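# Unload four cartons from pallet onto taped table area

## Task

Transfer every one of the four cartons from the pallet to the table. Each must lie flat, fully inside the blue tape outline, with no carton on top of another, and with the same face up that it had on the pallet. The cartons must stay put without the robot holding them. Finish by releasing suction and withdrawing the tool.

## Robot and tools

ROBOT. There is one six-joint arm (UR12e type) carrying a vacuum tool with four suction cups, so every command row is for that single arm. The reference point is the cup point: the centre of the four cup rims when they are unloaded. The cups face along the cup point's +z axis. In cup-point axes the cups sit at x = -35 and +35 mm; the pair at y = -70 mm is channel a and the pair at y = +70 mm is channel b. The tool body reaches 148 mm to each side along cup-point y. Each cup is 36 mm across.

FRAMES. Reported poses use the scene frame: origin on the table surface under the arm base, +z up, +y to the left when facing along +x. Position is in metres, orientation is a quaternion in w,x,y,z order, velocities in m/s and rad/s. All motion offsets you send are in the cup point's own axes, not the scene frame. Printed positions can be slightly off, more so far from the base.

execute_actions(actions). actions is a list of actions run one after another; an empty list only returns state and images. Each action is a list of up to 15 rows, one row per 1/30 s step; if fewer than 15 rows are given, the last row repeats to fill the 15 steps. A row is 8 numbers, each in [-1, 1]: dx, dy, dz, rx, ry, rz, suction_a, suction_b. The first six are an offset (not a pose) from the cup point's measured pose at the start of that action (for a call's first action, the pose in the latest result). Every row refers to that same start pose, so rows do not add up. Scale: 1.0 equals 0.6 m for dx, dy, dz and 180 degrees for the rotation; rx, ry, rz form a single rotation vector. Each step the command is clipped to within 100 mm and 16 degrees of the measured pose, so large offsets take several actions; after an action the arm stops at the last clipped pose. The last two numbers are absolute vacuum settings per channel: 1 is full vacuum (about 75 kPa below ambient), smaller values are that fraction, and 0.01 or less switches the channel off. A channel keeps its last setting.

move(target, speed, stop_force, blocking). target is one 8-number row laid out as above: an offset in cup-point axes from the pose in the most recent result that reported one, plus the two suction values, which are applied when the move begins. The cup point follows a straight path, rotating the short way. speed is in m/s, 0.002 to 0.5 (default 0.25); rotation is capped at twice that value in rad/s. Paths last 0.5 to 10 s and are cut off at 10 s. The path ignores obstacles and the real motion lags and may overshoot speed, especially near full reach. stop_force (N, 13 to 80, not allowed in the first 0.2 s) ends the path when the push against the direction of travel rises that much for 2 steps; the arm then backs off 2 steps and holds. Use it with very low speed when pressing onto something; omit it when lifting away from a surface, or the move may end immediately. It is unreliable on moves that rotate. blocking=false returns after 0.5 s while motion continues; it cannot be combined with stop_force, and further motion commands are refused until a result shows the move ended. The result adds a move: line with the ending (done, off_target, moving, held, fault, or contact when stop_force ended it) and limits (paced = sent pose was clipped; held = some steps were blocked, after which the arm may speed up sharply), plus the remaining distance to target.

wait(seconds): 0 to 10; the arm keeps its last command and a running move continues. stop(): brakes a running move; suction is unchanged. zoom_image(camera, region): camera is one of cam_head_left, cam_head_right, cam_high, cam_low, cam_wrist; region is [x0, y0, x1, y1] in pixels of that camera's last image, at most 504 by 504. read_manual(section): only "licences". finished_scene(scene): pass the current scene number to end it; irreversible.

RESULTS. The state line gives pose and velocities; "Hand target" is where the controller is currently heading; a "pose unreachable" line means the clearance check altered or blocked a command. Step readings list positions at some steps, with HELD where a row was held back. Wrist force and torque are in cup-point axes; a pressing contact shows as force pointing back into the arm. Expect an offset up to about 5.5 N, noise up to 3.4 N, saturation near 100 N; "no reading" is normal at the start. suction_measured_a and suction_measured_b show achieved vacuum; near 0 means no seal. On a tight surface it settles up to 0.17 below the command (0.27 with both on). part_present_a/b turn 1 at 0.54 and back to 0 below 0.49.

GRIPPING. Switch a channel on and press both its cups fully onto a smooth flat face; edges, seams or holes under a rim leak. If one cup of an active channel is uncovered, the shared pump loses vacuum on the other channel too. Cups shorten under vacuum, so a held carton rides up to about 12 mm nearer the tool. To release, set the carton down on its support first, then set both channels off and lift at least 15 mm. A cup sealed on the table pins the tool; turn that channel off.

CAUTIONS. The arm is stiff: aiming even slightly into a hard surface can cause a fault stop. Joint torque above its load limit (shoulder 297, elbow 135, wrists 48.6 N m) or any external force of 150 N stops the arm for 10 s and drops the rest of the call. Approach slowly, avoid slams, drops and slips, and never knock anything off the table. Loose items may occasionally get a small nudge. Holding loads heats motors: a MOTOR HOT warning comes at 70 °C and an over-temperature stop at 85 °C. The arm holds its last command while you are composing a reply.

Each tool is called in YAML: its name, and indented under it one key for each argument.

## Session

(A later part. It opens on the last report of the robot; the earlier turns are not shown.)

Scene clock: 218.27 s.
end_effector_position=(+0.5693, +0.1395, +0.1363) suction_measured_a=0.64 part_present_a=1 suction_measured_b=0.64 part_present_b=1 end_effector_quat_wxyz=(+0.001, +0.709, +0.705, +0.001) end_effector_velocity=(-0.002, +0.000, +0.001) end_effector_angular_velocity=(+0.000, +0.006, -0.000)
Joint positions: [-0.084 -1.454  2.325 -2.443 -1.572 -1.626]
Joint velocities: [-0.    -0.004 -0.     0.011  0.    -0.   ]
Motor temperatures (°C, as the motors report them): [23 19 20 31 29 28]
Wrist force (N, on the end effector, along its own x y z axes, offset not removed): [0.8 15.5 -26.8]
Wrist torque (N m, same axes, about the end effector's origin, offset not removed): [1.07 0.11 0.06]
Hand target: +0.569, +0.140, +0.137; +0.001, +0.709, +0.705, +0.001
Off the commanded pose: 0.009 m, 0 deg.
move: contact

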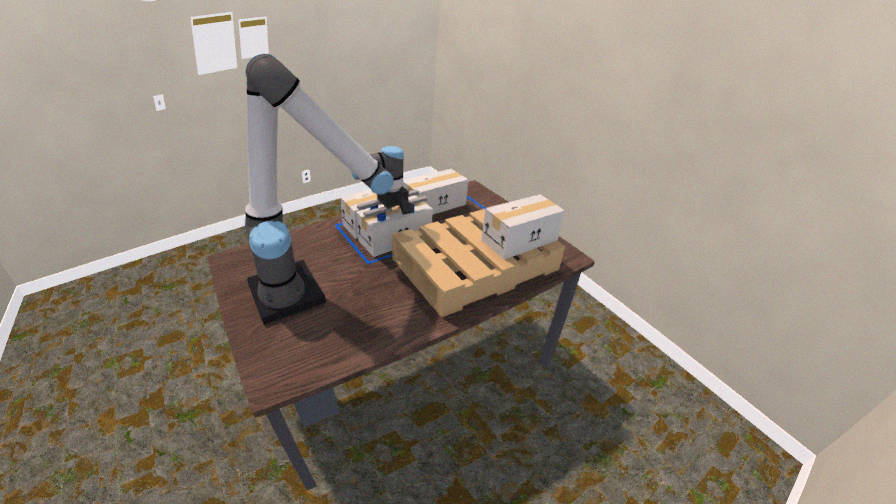

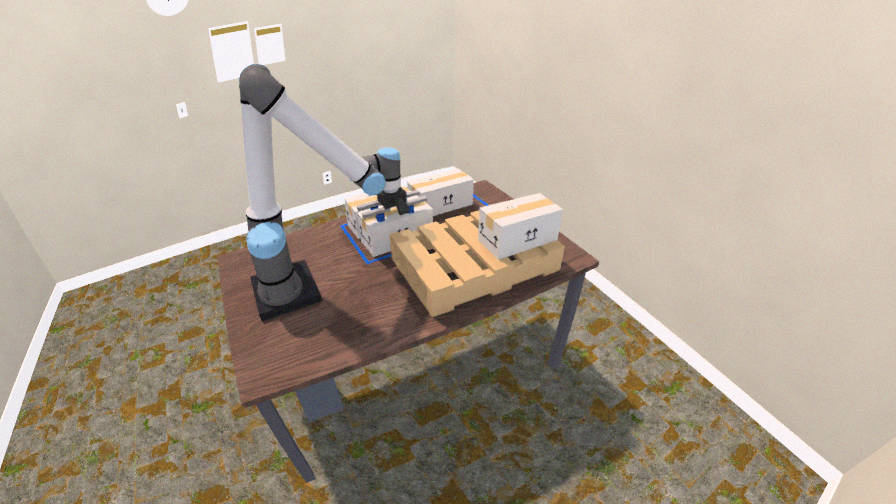

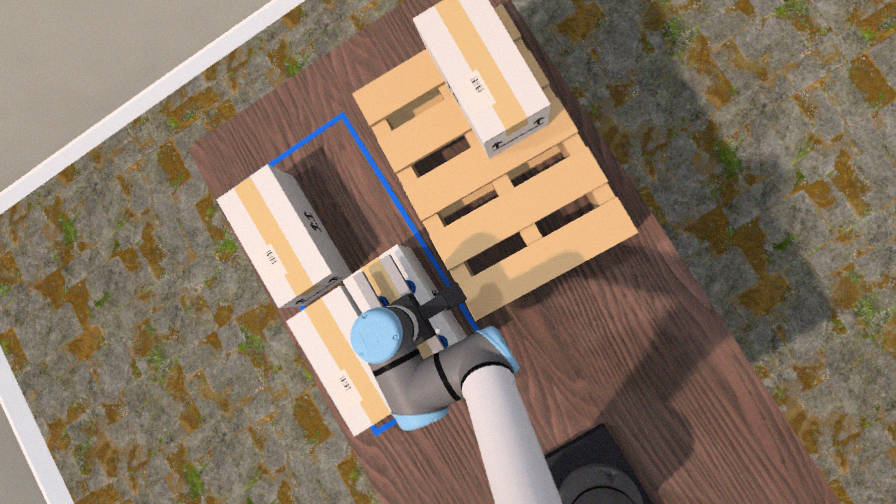

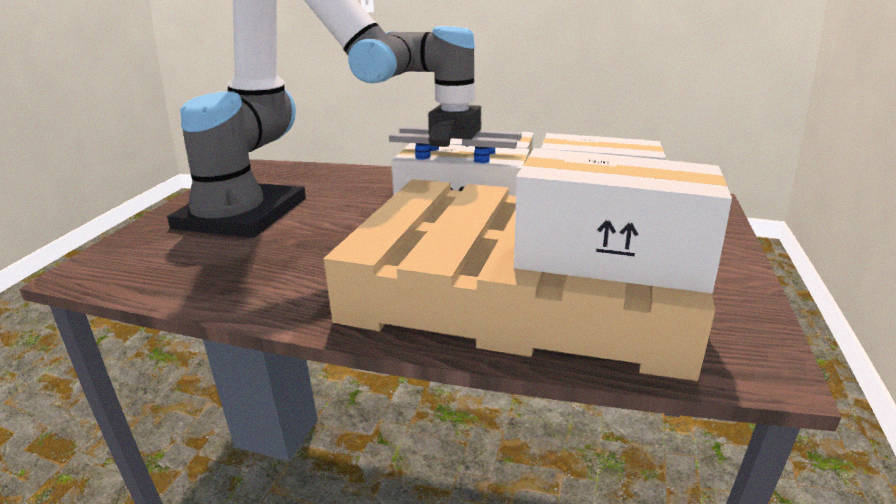

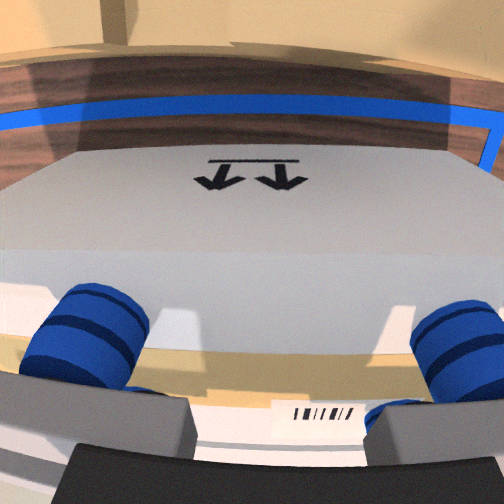

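execute_actions:
  actions:
    - [[0,0,0,0,0,0,0,0],[0,0,0,0,0,0,0,0],[0,0,0,0,0,0,0,0],[0,0,0,0,0,0,0,0],[0,0,0,0,0,0,0,0],[0,0,0,0,0,0,0,0],[0,0,0,0,0,0,0,0],[0,0,0,0,0,0,0,0],[0,0,-0.01,0,0,0,0,0],[0,0,-0.02,0,0,0,0,0],[0,0,-0.03,0,0,0,0,0],[0,0,-0.04,0,0,0,0,0]]

move:
  target: [-0.2,0.2,-0.26,0,0,0,0,0]
  speed: 0.45

move:
  target: [-0.503,0.397,0.02,0,0,0.023,0,0]
  speed: 0.45

Scene clock: 226.33 s.
end_effector_position=(+0.5692, +0.1395, +0.1506) suction_measured_a=0.01 part_present_a=0 suction_measured_b=0.01 part_present_b=0 end_effector_quat_wxyz=(+0.001, +0.709, +0.705, +0.001) end_effector_velocity=(+0.000, +0.000, +0.072) end_effector_angular_velocity=(-0.002, -0.002, +0.001)
Joint positions: [-0.084 -1.478  2.315 -2.409 -1.572 -1.626]
Joint velocities: [ 0.001 -0.119 -0.052  0.168 -0.002  0.   ]
Motor temperatures (°C, as the motors report them): [23 19 21 31 29 28]
Wrist force (N, on the end effector, along its own x y z axes, offset not removed): [1.4 -3.3 -1.5]
Wrist torque (N m, same axes, about the end effector's origin, offset not removed): [-0.41 -0.29 0.16]
Hand target: +0.569, +0.140, +0.160; +0.001, +0.709, +0.705, +0.001
Off the commanded pose: 0.010 m, 0 deg.
Step readings (end_effector_position):
0: (+0.5693, +0.1395, +0.1368)
1: (+0.5693, +0.1395, +0.1368)
2: (+0.5695, +0.1395, +0.1369)
4: (+0.5697, +0.1395, +0.1370)
8: (+0.5696, +0.1395, +0.1367)
15: end_effector_position above

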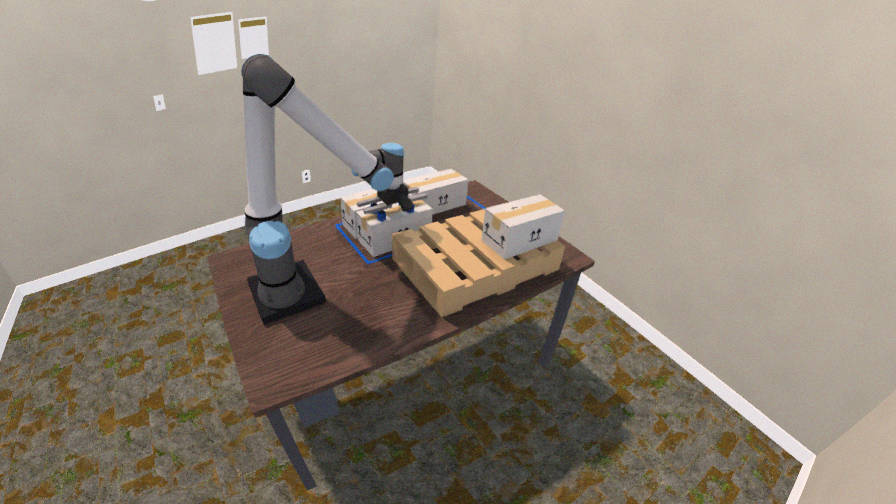

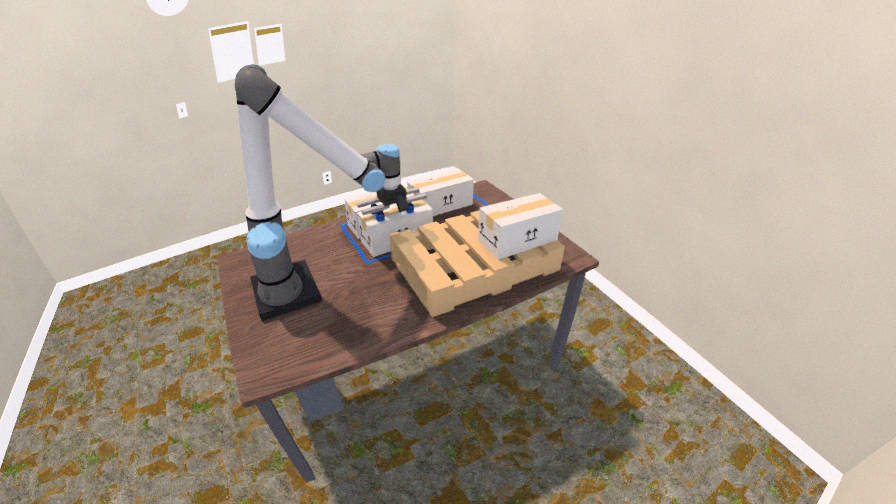

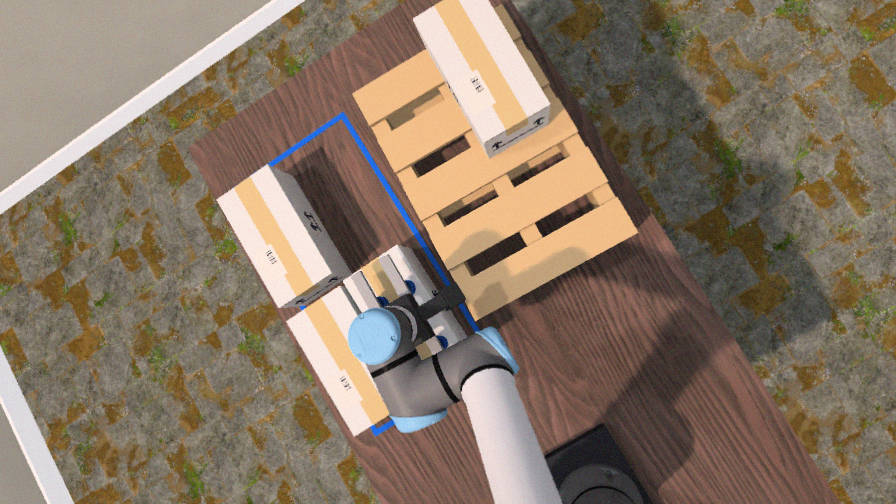

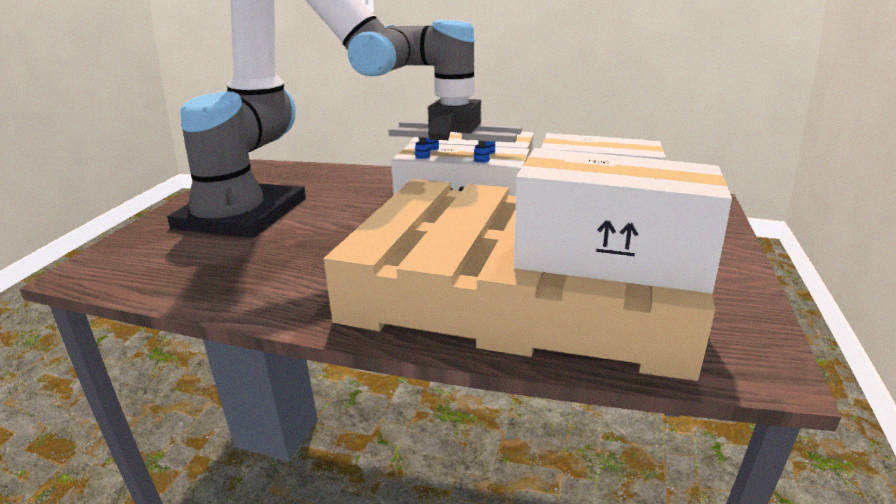

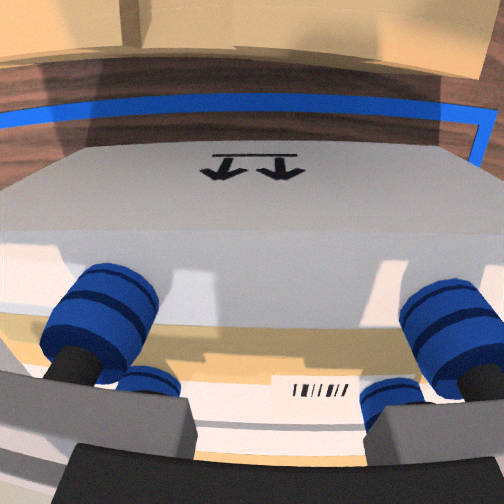

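Scene clock: 227.67 s.
end_effector_position=(+0.6883, +0.0191, +0.3065) suction_measured_a=0.01 part_present_a=0 suction_measured_b=0.01 part_present_b=0 end_effector_quat_wxyz=(+0.001, +0.709, +0.705, +0.001) end_effector_velocity=(+0.002, -0.001, +0.002) end_effector_angular_velocity=(+0.000, +0.001, +0.000)
Joint positions: [-0.251 -1.502  1.993 -2.064 -1.572 -1.793]
Joint velocities: [-0.001  0.001 -0.005  0.004  0.    -0.001]
Motor temperatures (°C, as the motors report them): [23 19 21 31 29 28]
Wrist force (N, on the end effector, along its own x y z axes, offset not removed): [-1.5 -2.5 -0.6]
Wrist torque (N m, same axes, about the end effector's origin, offset not removed): [-0.41 0.17 0.16]
Hand target: +0.689, +0.019, +0.307; +0.001, +0.709, +0.705, +0.000
Off the commanded pose: 0.000 m, 0 deg.
move: done

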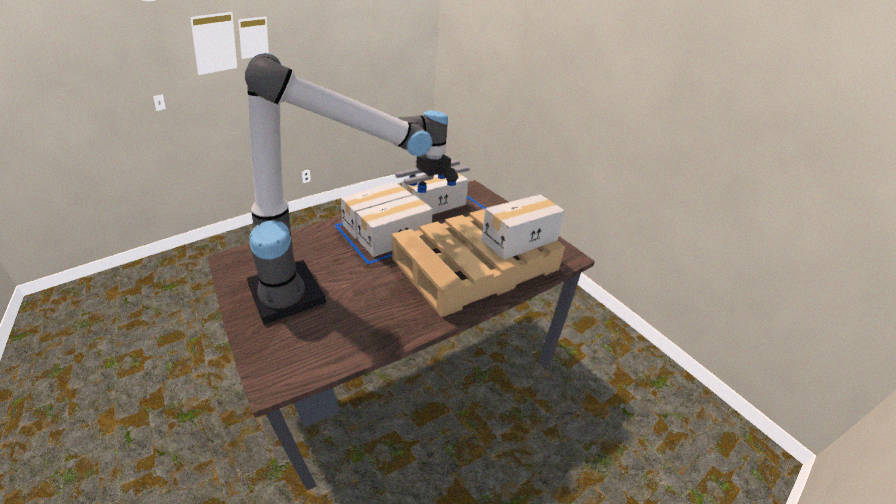

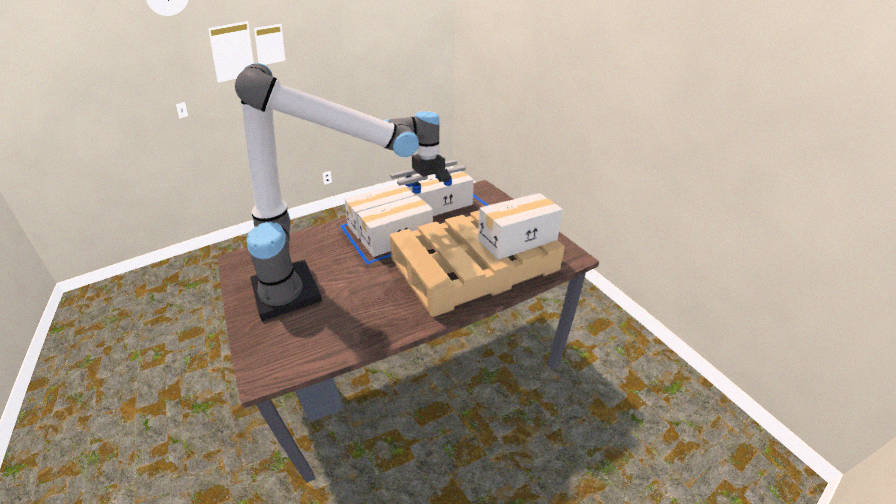

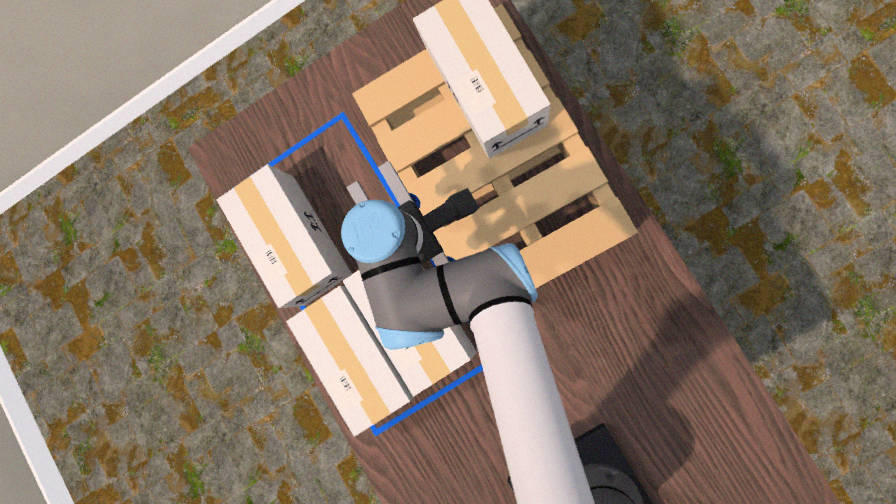

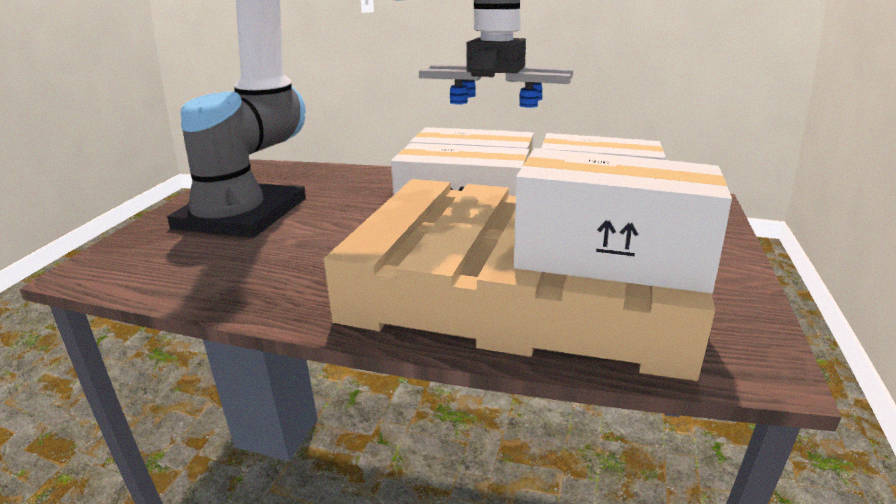

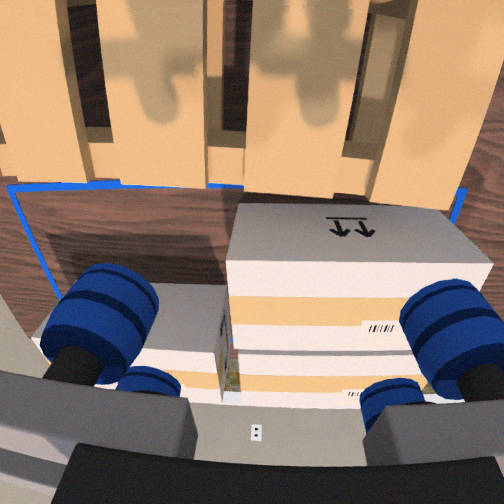

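Scene clock: 229.40 s.
end_effector_position=(+0.9248, -0.2837, +0.2950) suction_measured_a=0.01 part_present_a=0 suction_measured_b=0.01 part_present_b=0 end_effector_quat_wxyz=(+0.001, +0.734, +0.679, +0.000) end_effector_velocity=(+0.002, -0.001, +0.000) end_effector_angular_velocity=(+0.000, +0.001, -0.000)
Joint positions: [-0.502 -1.063  1.431 -1.94  -1.571 -1.972]
Joint velocities: [-0.     0.003 -0.006  0.003 -0.    -0.   ]
Motor temperatures (°C, as the motors report them): [23 19 21 31 29 28]
Wrist force (N, on the end effector, along its own x y z axes, offset not removed): [1.1 0.2 -0.8]
Wrist torque (N m, same axes, about the end effector's origin, offset not removed): [-0.07 -0.29 0.02]
Hand target: +0.925, -0.284, +0.295; +0.001, +0.734, +0.679, +0.000
Off the commanded pose: 0.000 m, 0 deg.
move: done

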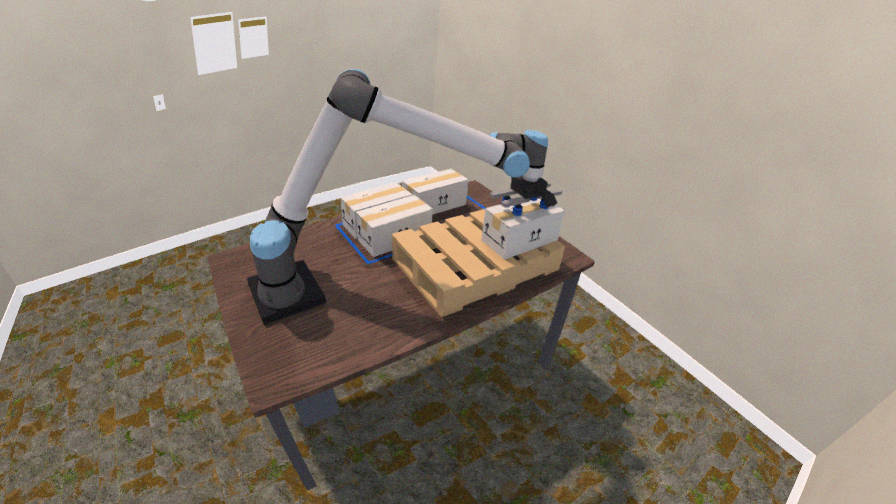

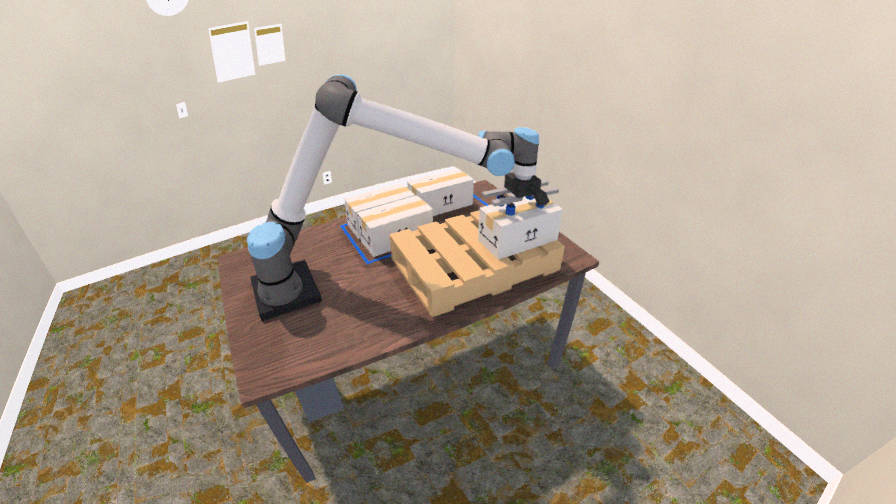

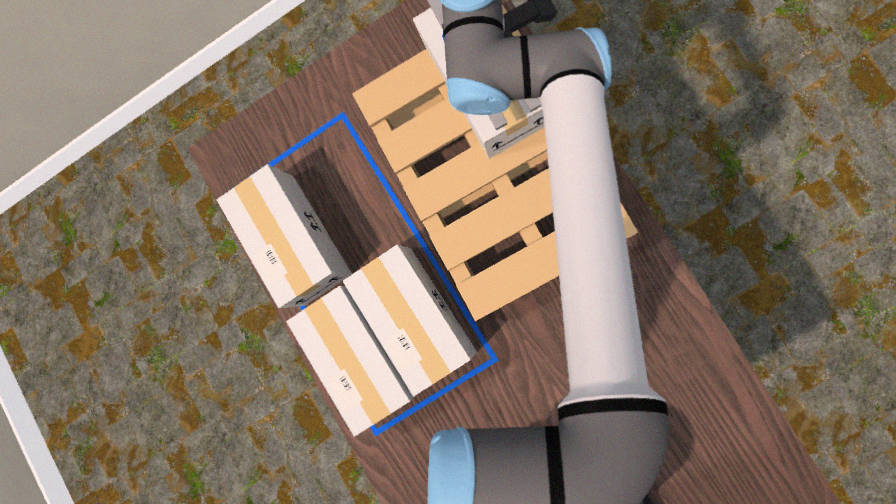

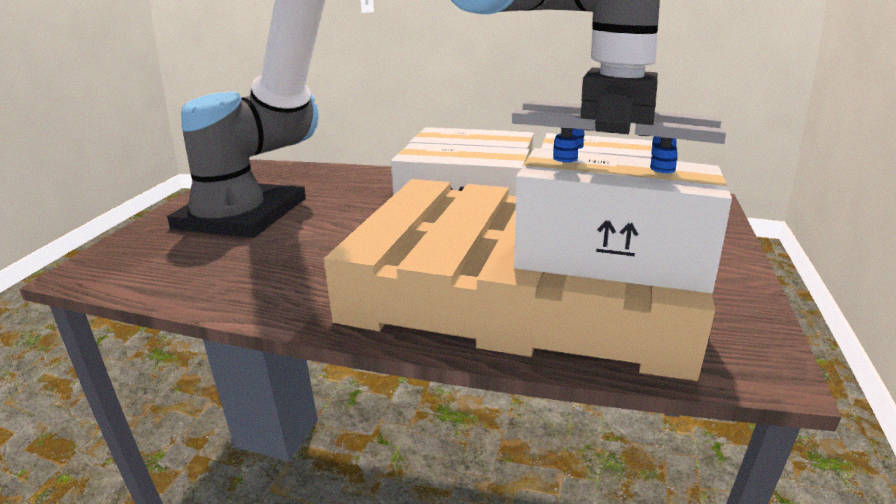

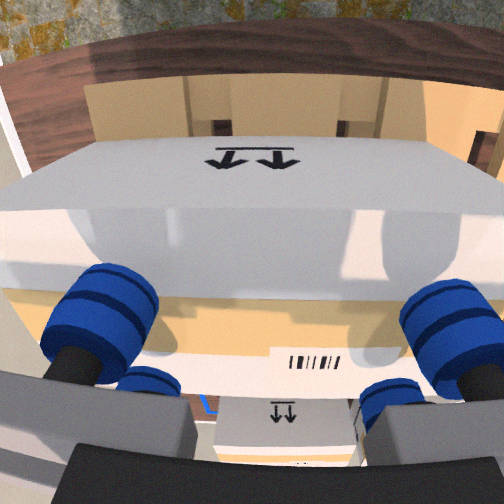

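move:
  target: [0,0,0.054,0,0,0,1,1]
  speed: 0.05
  stop_force: 20

wait:
  seconds: 0.4

Scene clock: 235.10 s.
end_effector_position=(+0.9248, -0.2837, +0.2628) suction_measured_a=0.46 part_present_a=0 suction_measured_b=0.46 part_present_b=0 end_effector_quat_wxyz=(+0.001, +0.734, +0.679, +0.000) end_effector_velocity=(-0.000, -0.000, -0.001) end_effector_angular_velocity=(+0.000, -0.000, -0.000)
Joint positions: [-0.502 -1.043  1.46  -1.989 -1.571 -1.972]
Joint velocities: [-0.001  0.     0.002 -0.003  0.    -0.   ]
Motor temperatures (°C, as the motors report them): [23 19 21 31 29 28]
Wrist force (N, on the end effector, along its own x y z axes, offset not removed): [0.6 -1.3 19.6]
Wrist torque (N m, same axes, about the end effector's origin, offset not removed): [-0.33 -0.26 0.11]
Hand target: +0.925, -0.284, +0.263; +0.001, +0.734, +0.679, +0.000
Off the commanded pose: 0.000 m, 0 deg.
move: done

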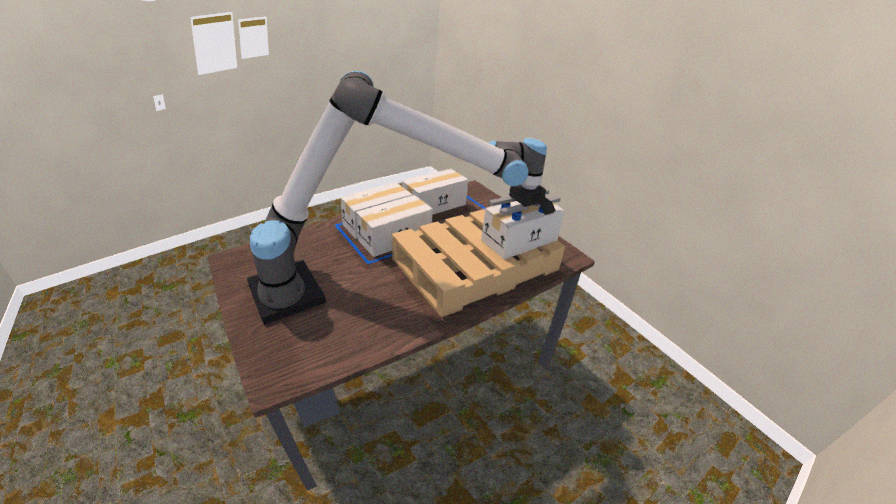

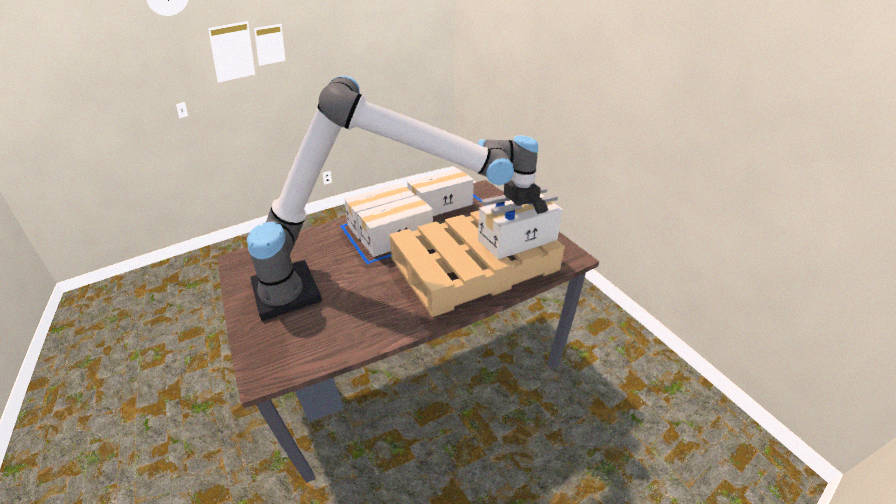

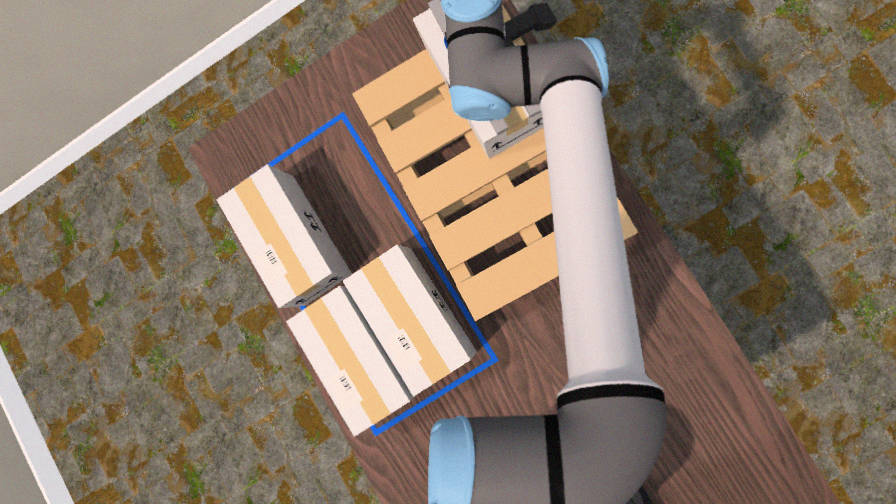

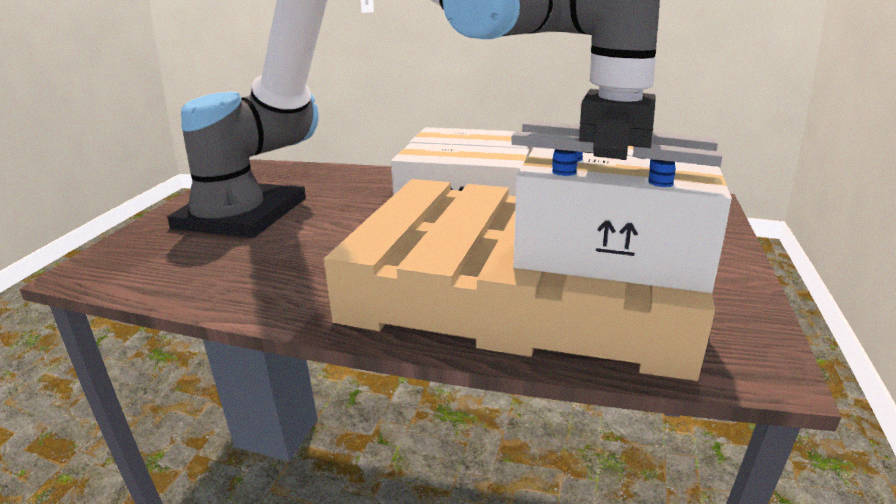

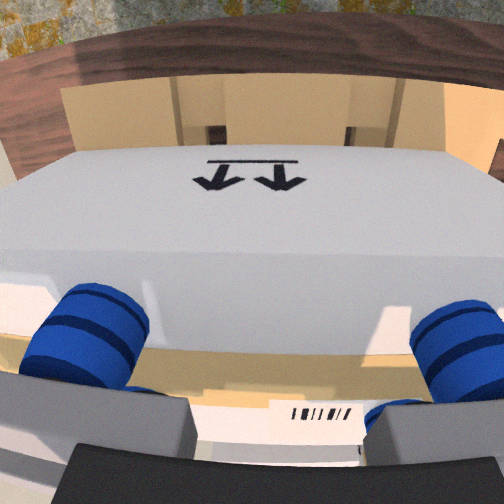

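Scene clock: 235.50 s.
end_effector_position=(+0.9248, -0.2837, +0.2627) suction_measured_a=0.61 part_present_a=1 suction_measured_b=0.61 part_present_b=1 end_effector_quat_wxyz=(+0.001, +0.734, +0.679, +0.000) end_effector_velocity=(+0.000, +0.001, +0.000) end_effector_angular_velocity=(+0.000, -0.001, +0.000)
Joint positions: [-0.502 -1.043  1.46  -1.99  -1.571 -1.972]
Joint velocities: [ 0.001 -0.    -0.    -0.     0.     0.   ]
Motor temperatures (°C, as the motors report them): [23 19 21 31 29 28]
Wrist force (N, on the end effector, along its own x y z axes, offset not removed): [1.6 0.6 17.4]
Wrist torque (N m, same axes, about the end effector's origin, offset not removed): [-0.34 -0.30 0.08]
Hand target: +0.925, -0.284, +0.263; +0.001, +0.734, +0.679, +0.000
Off the commanded pose: 0.000 m, 0 deg.
wait: 0.40 s; at rest by 0.17 s

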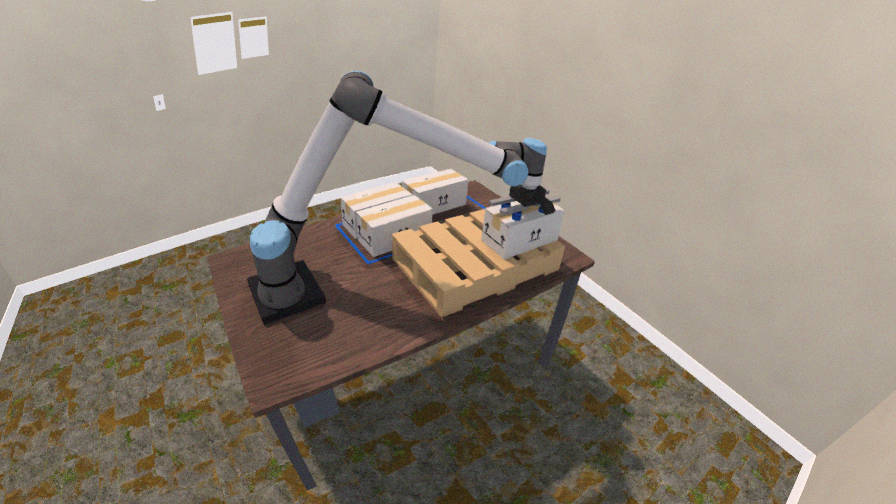

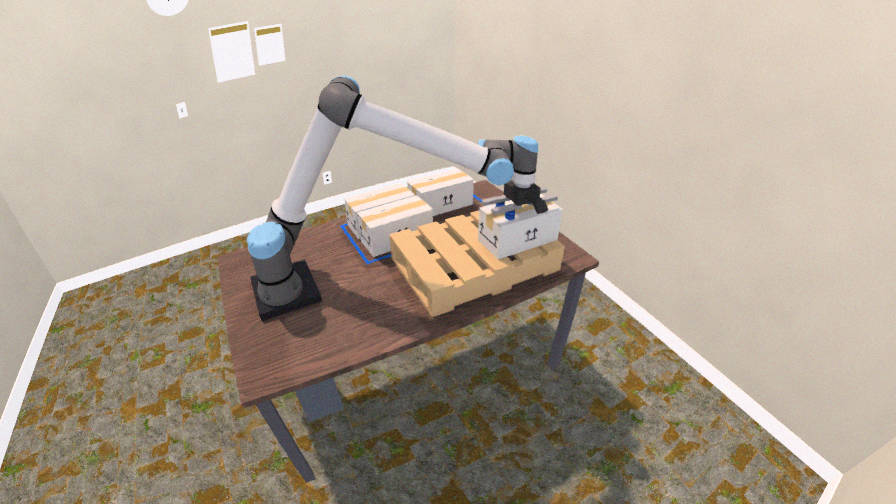

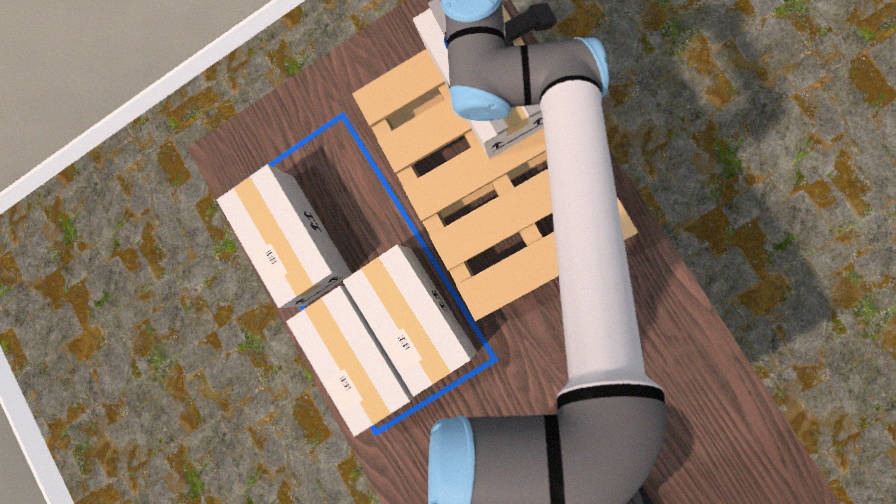

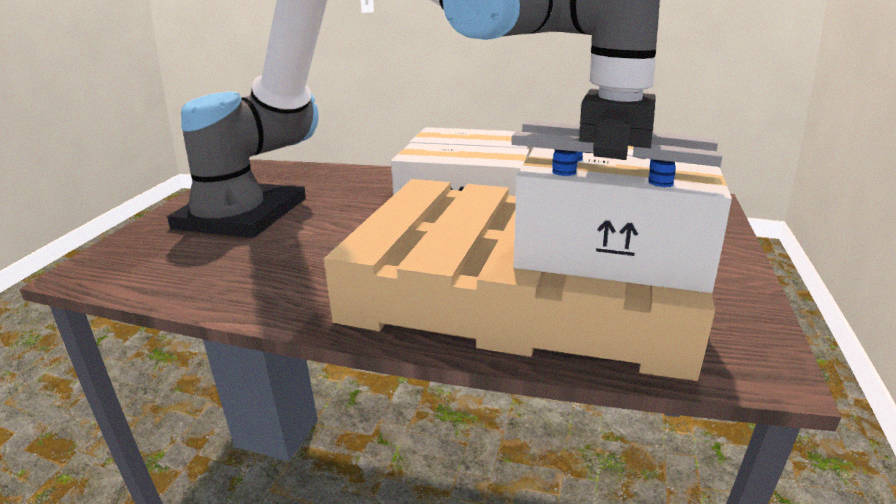

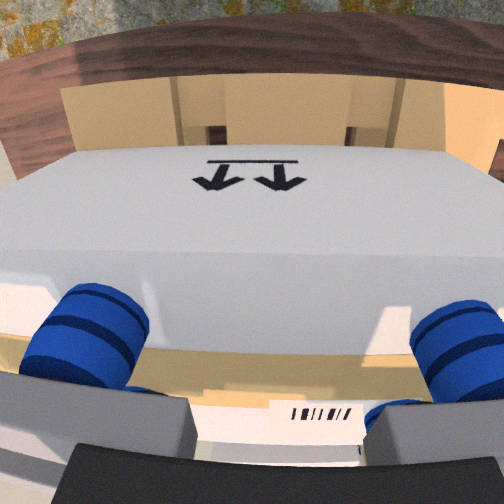

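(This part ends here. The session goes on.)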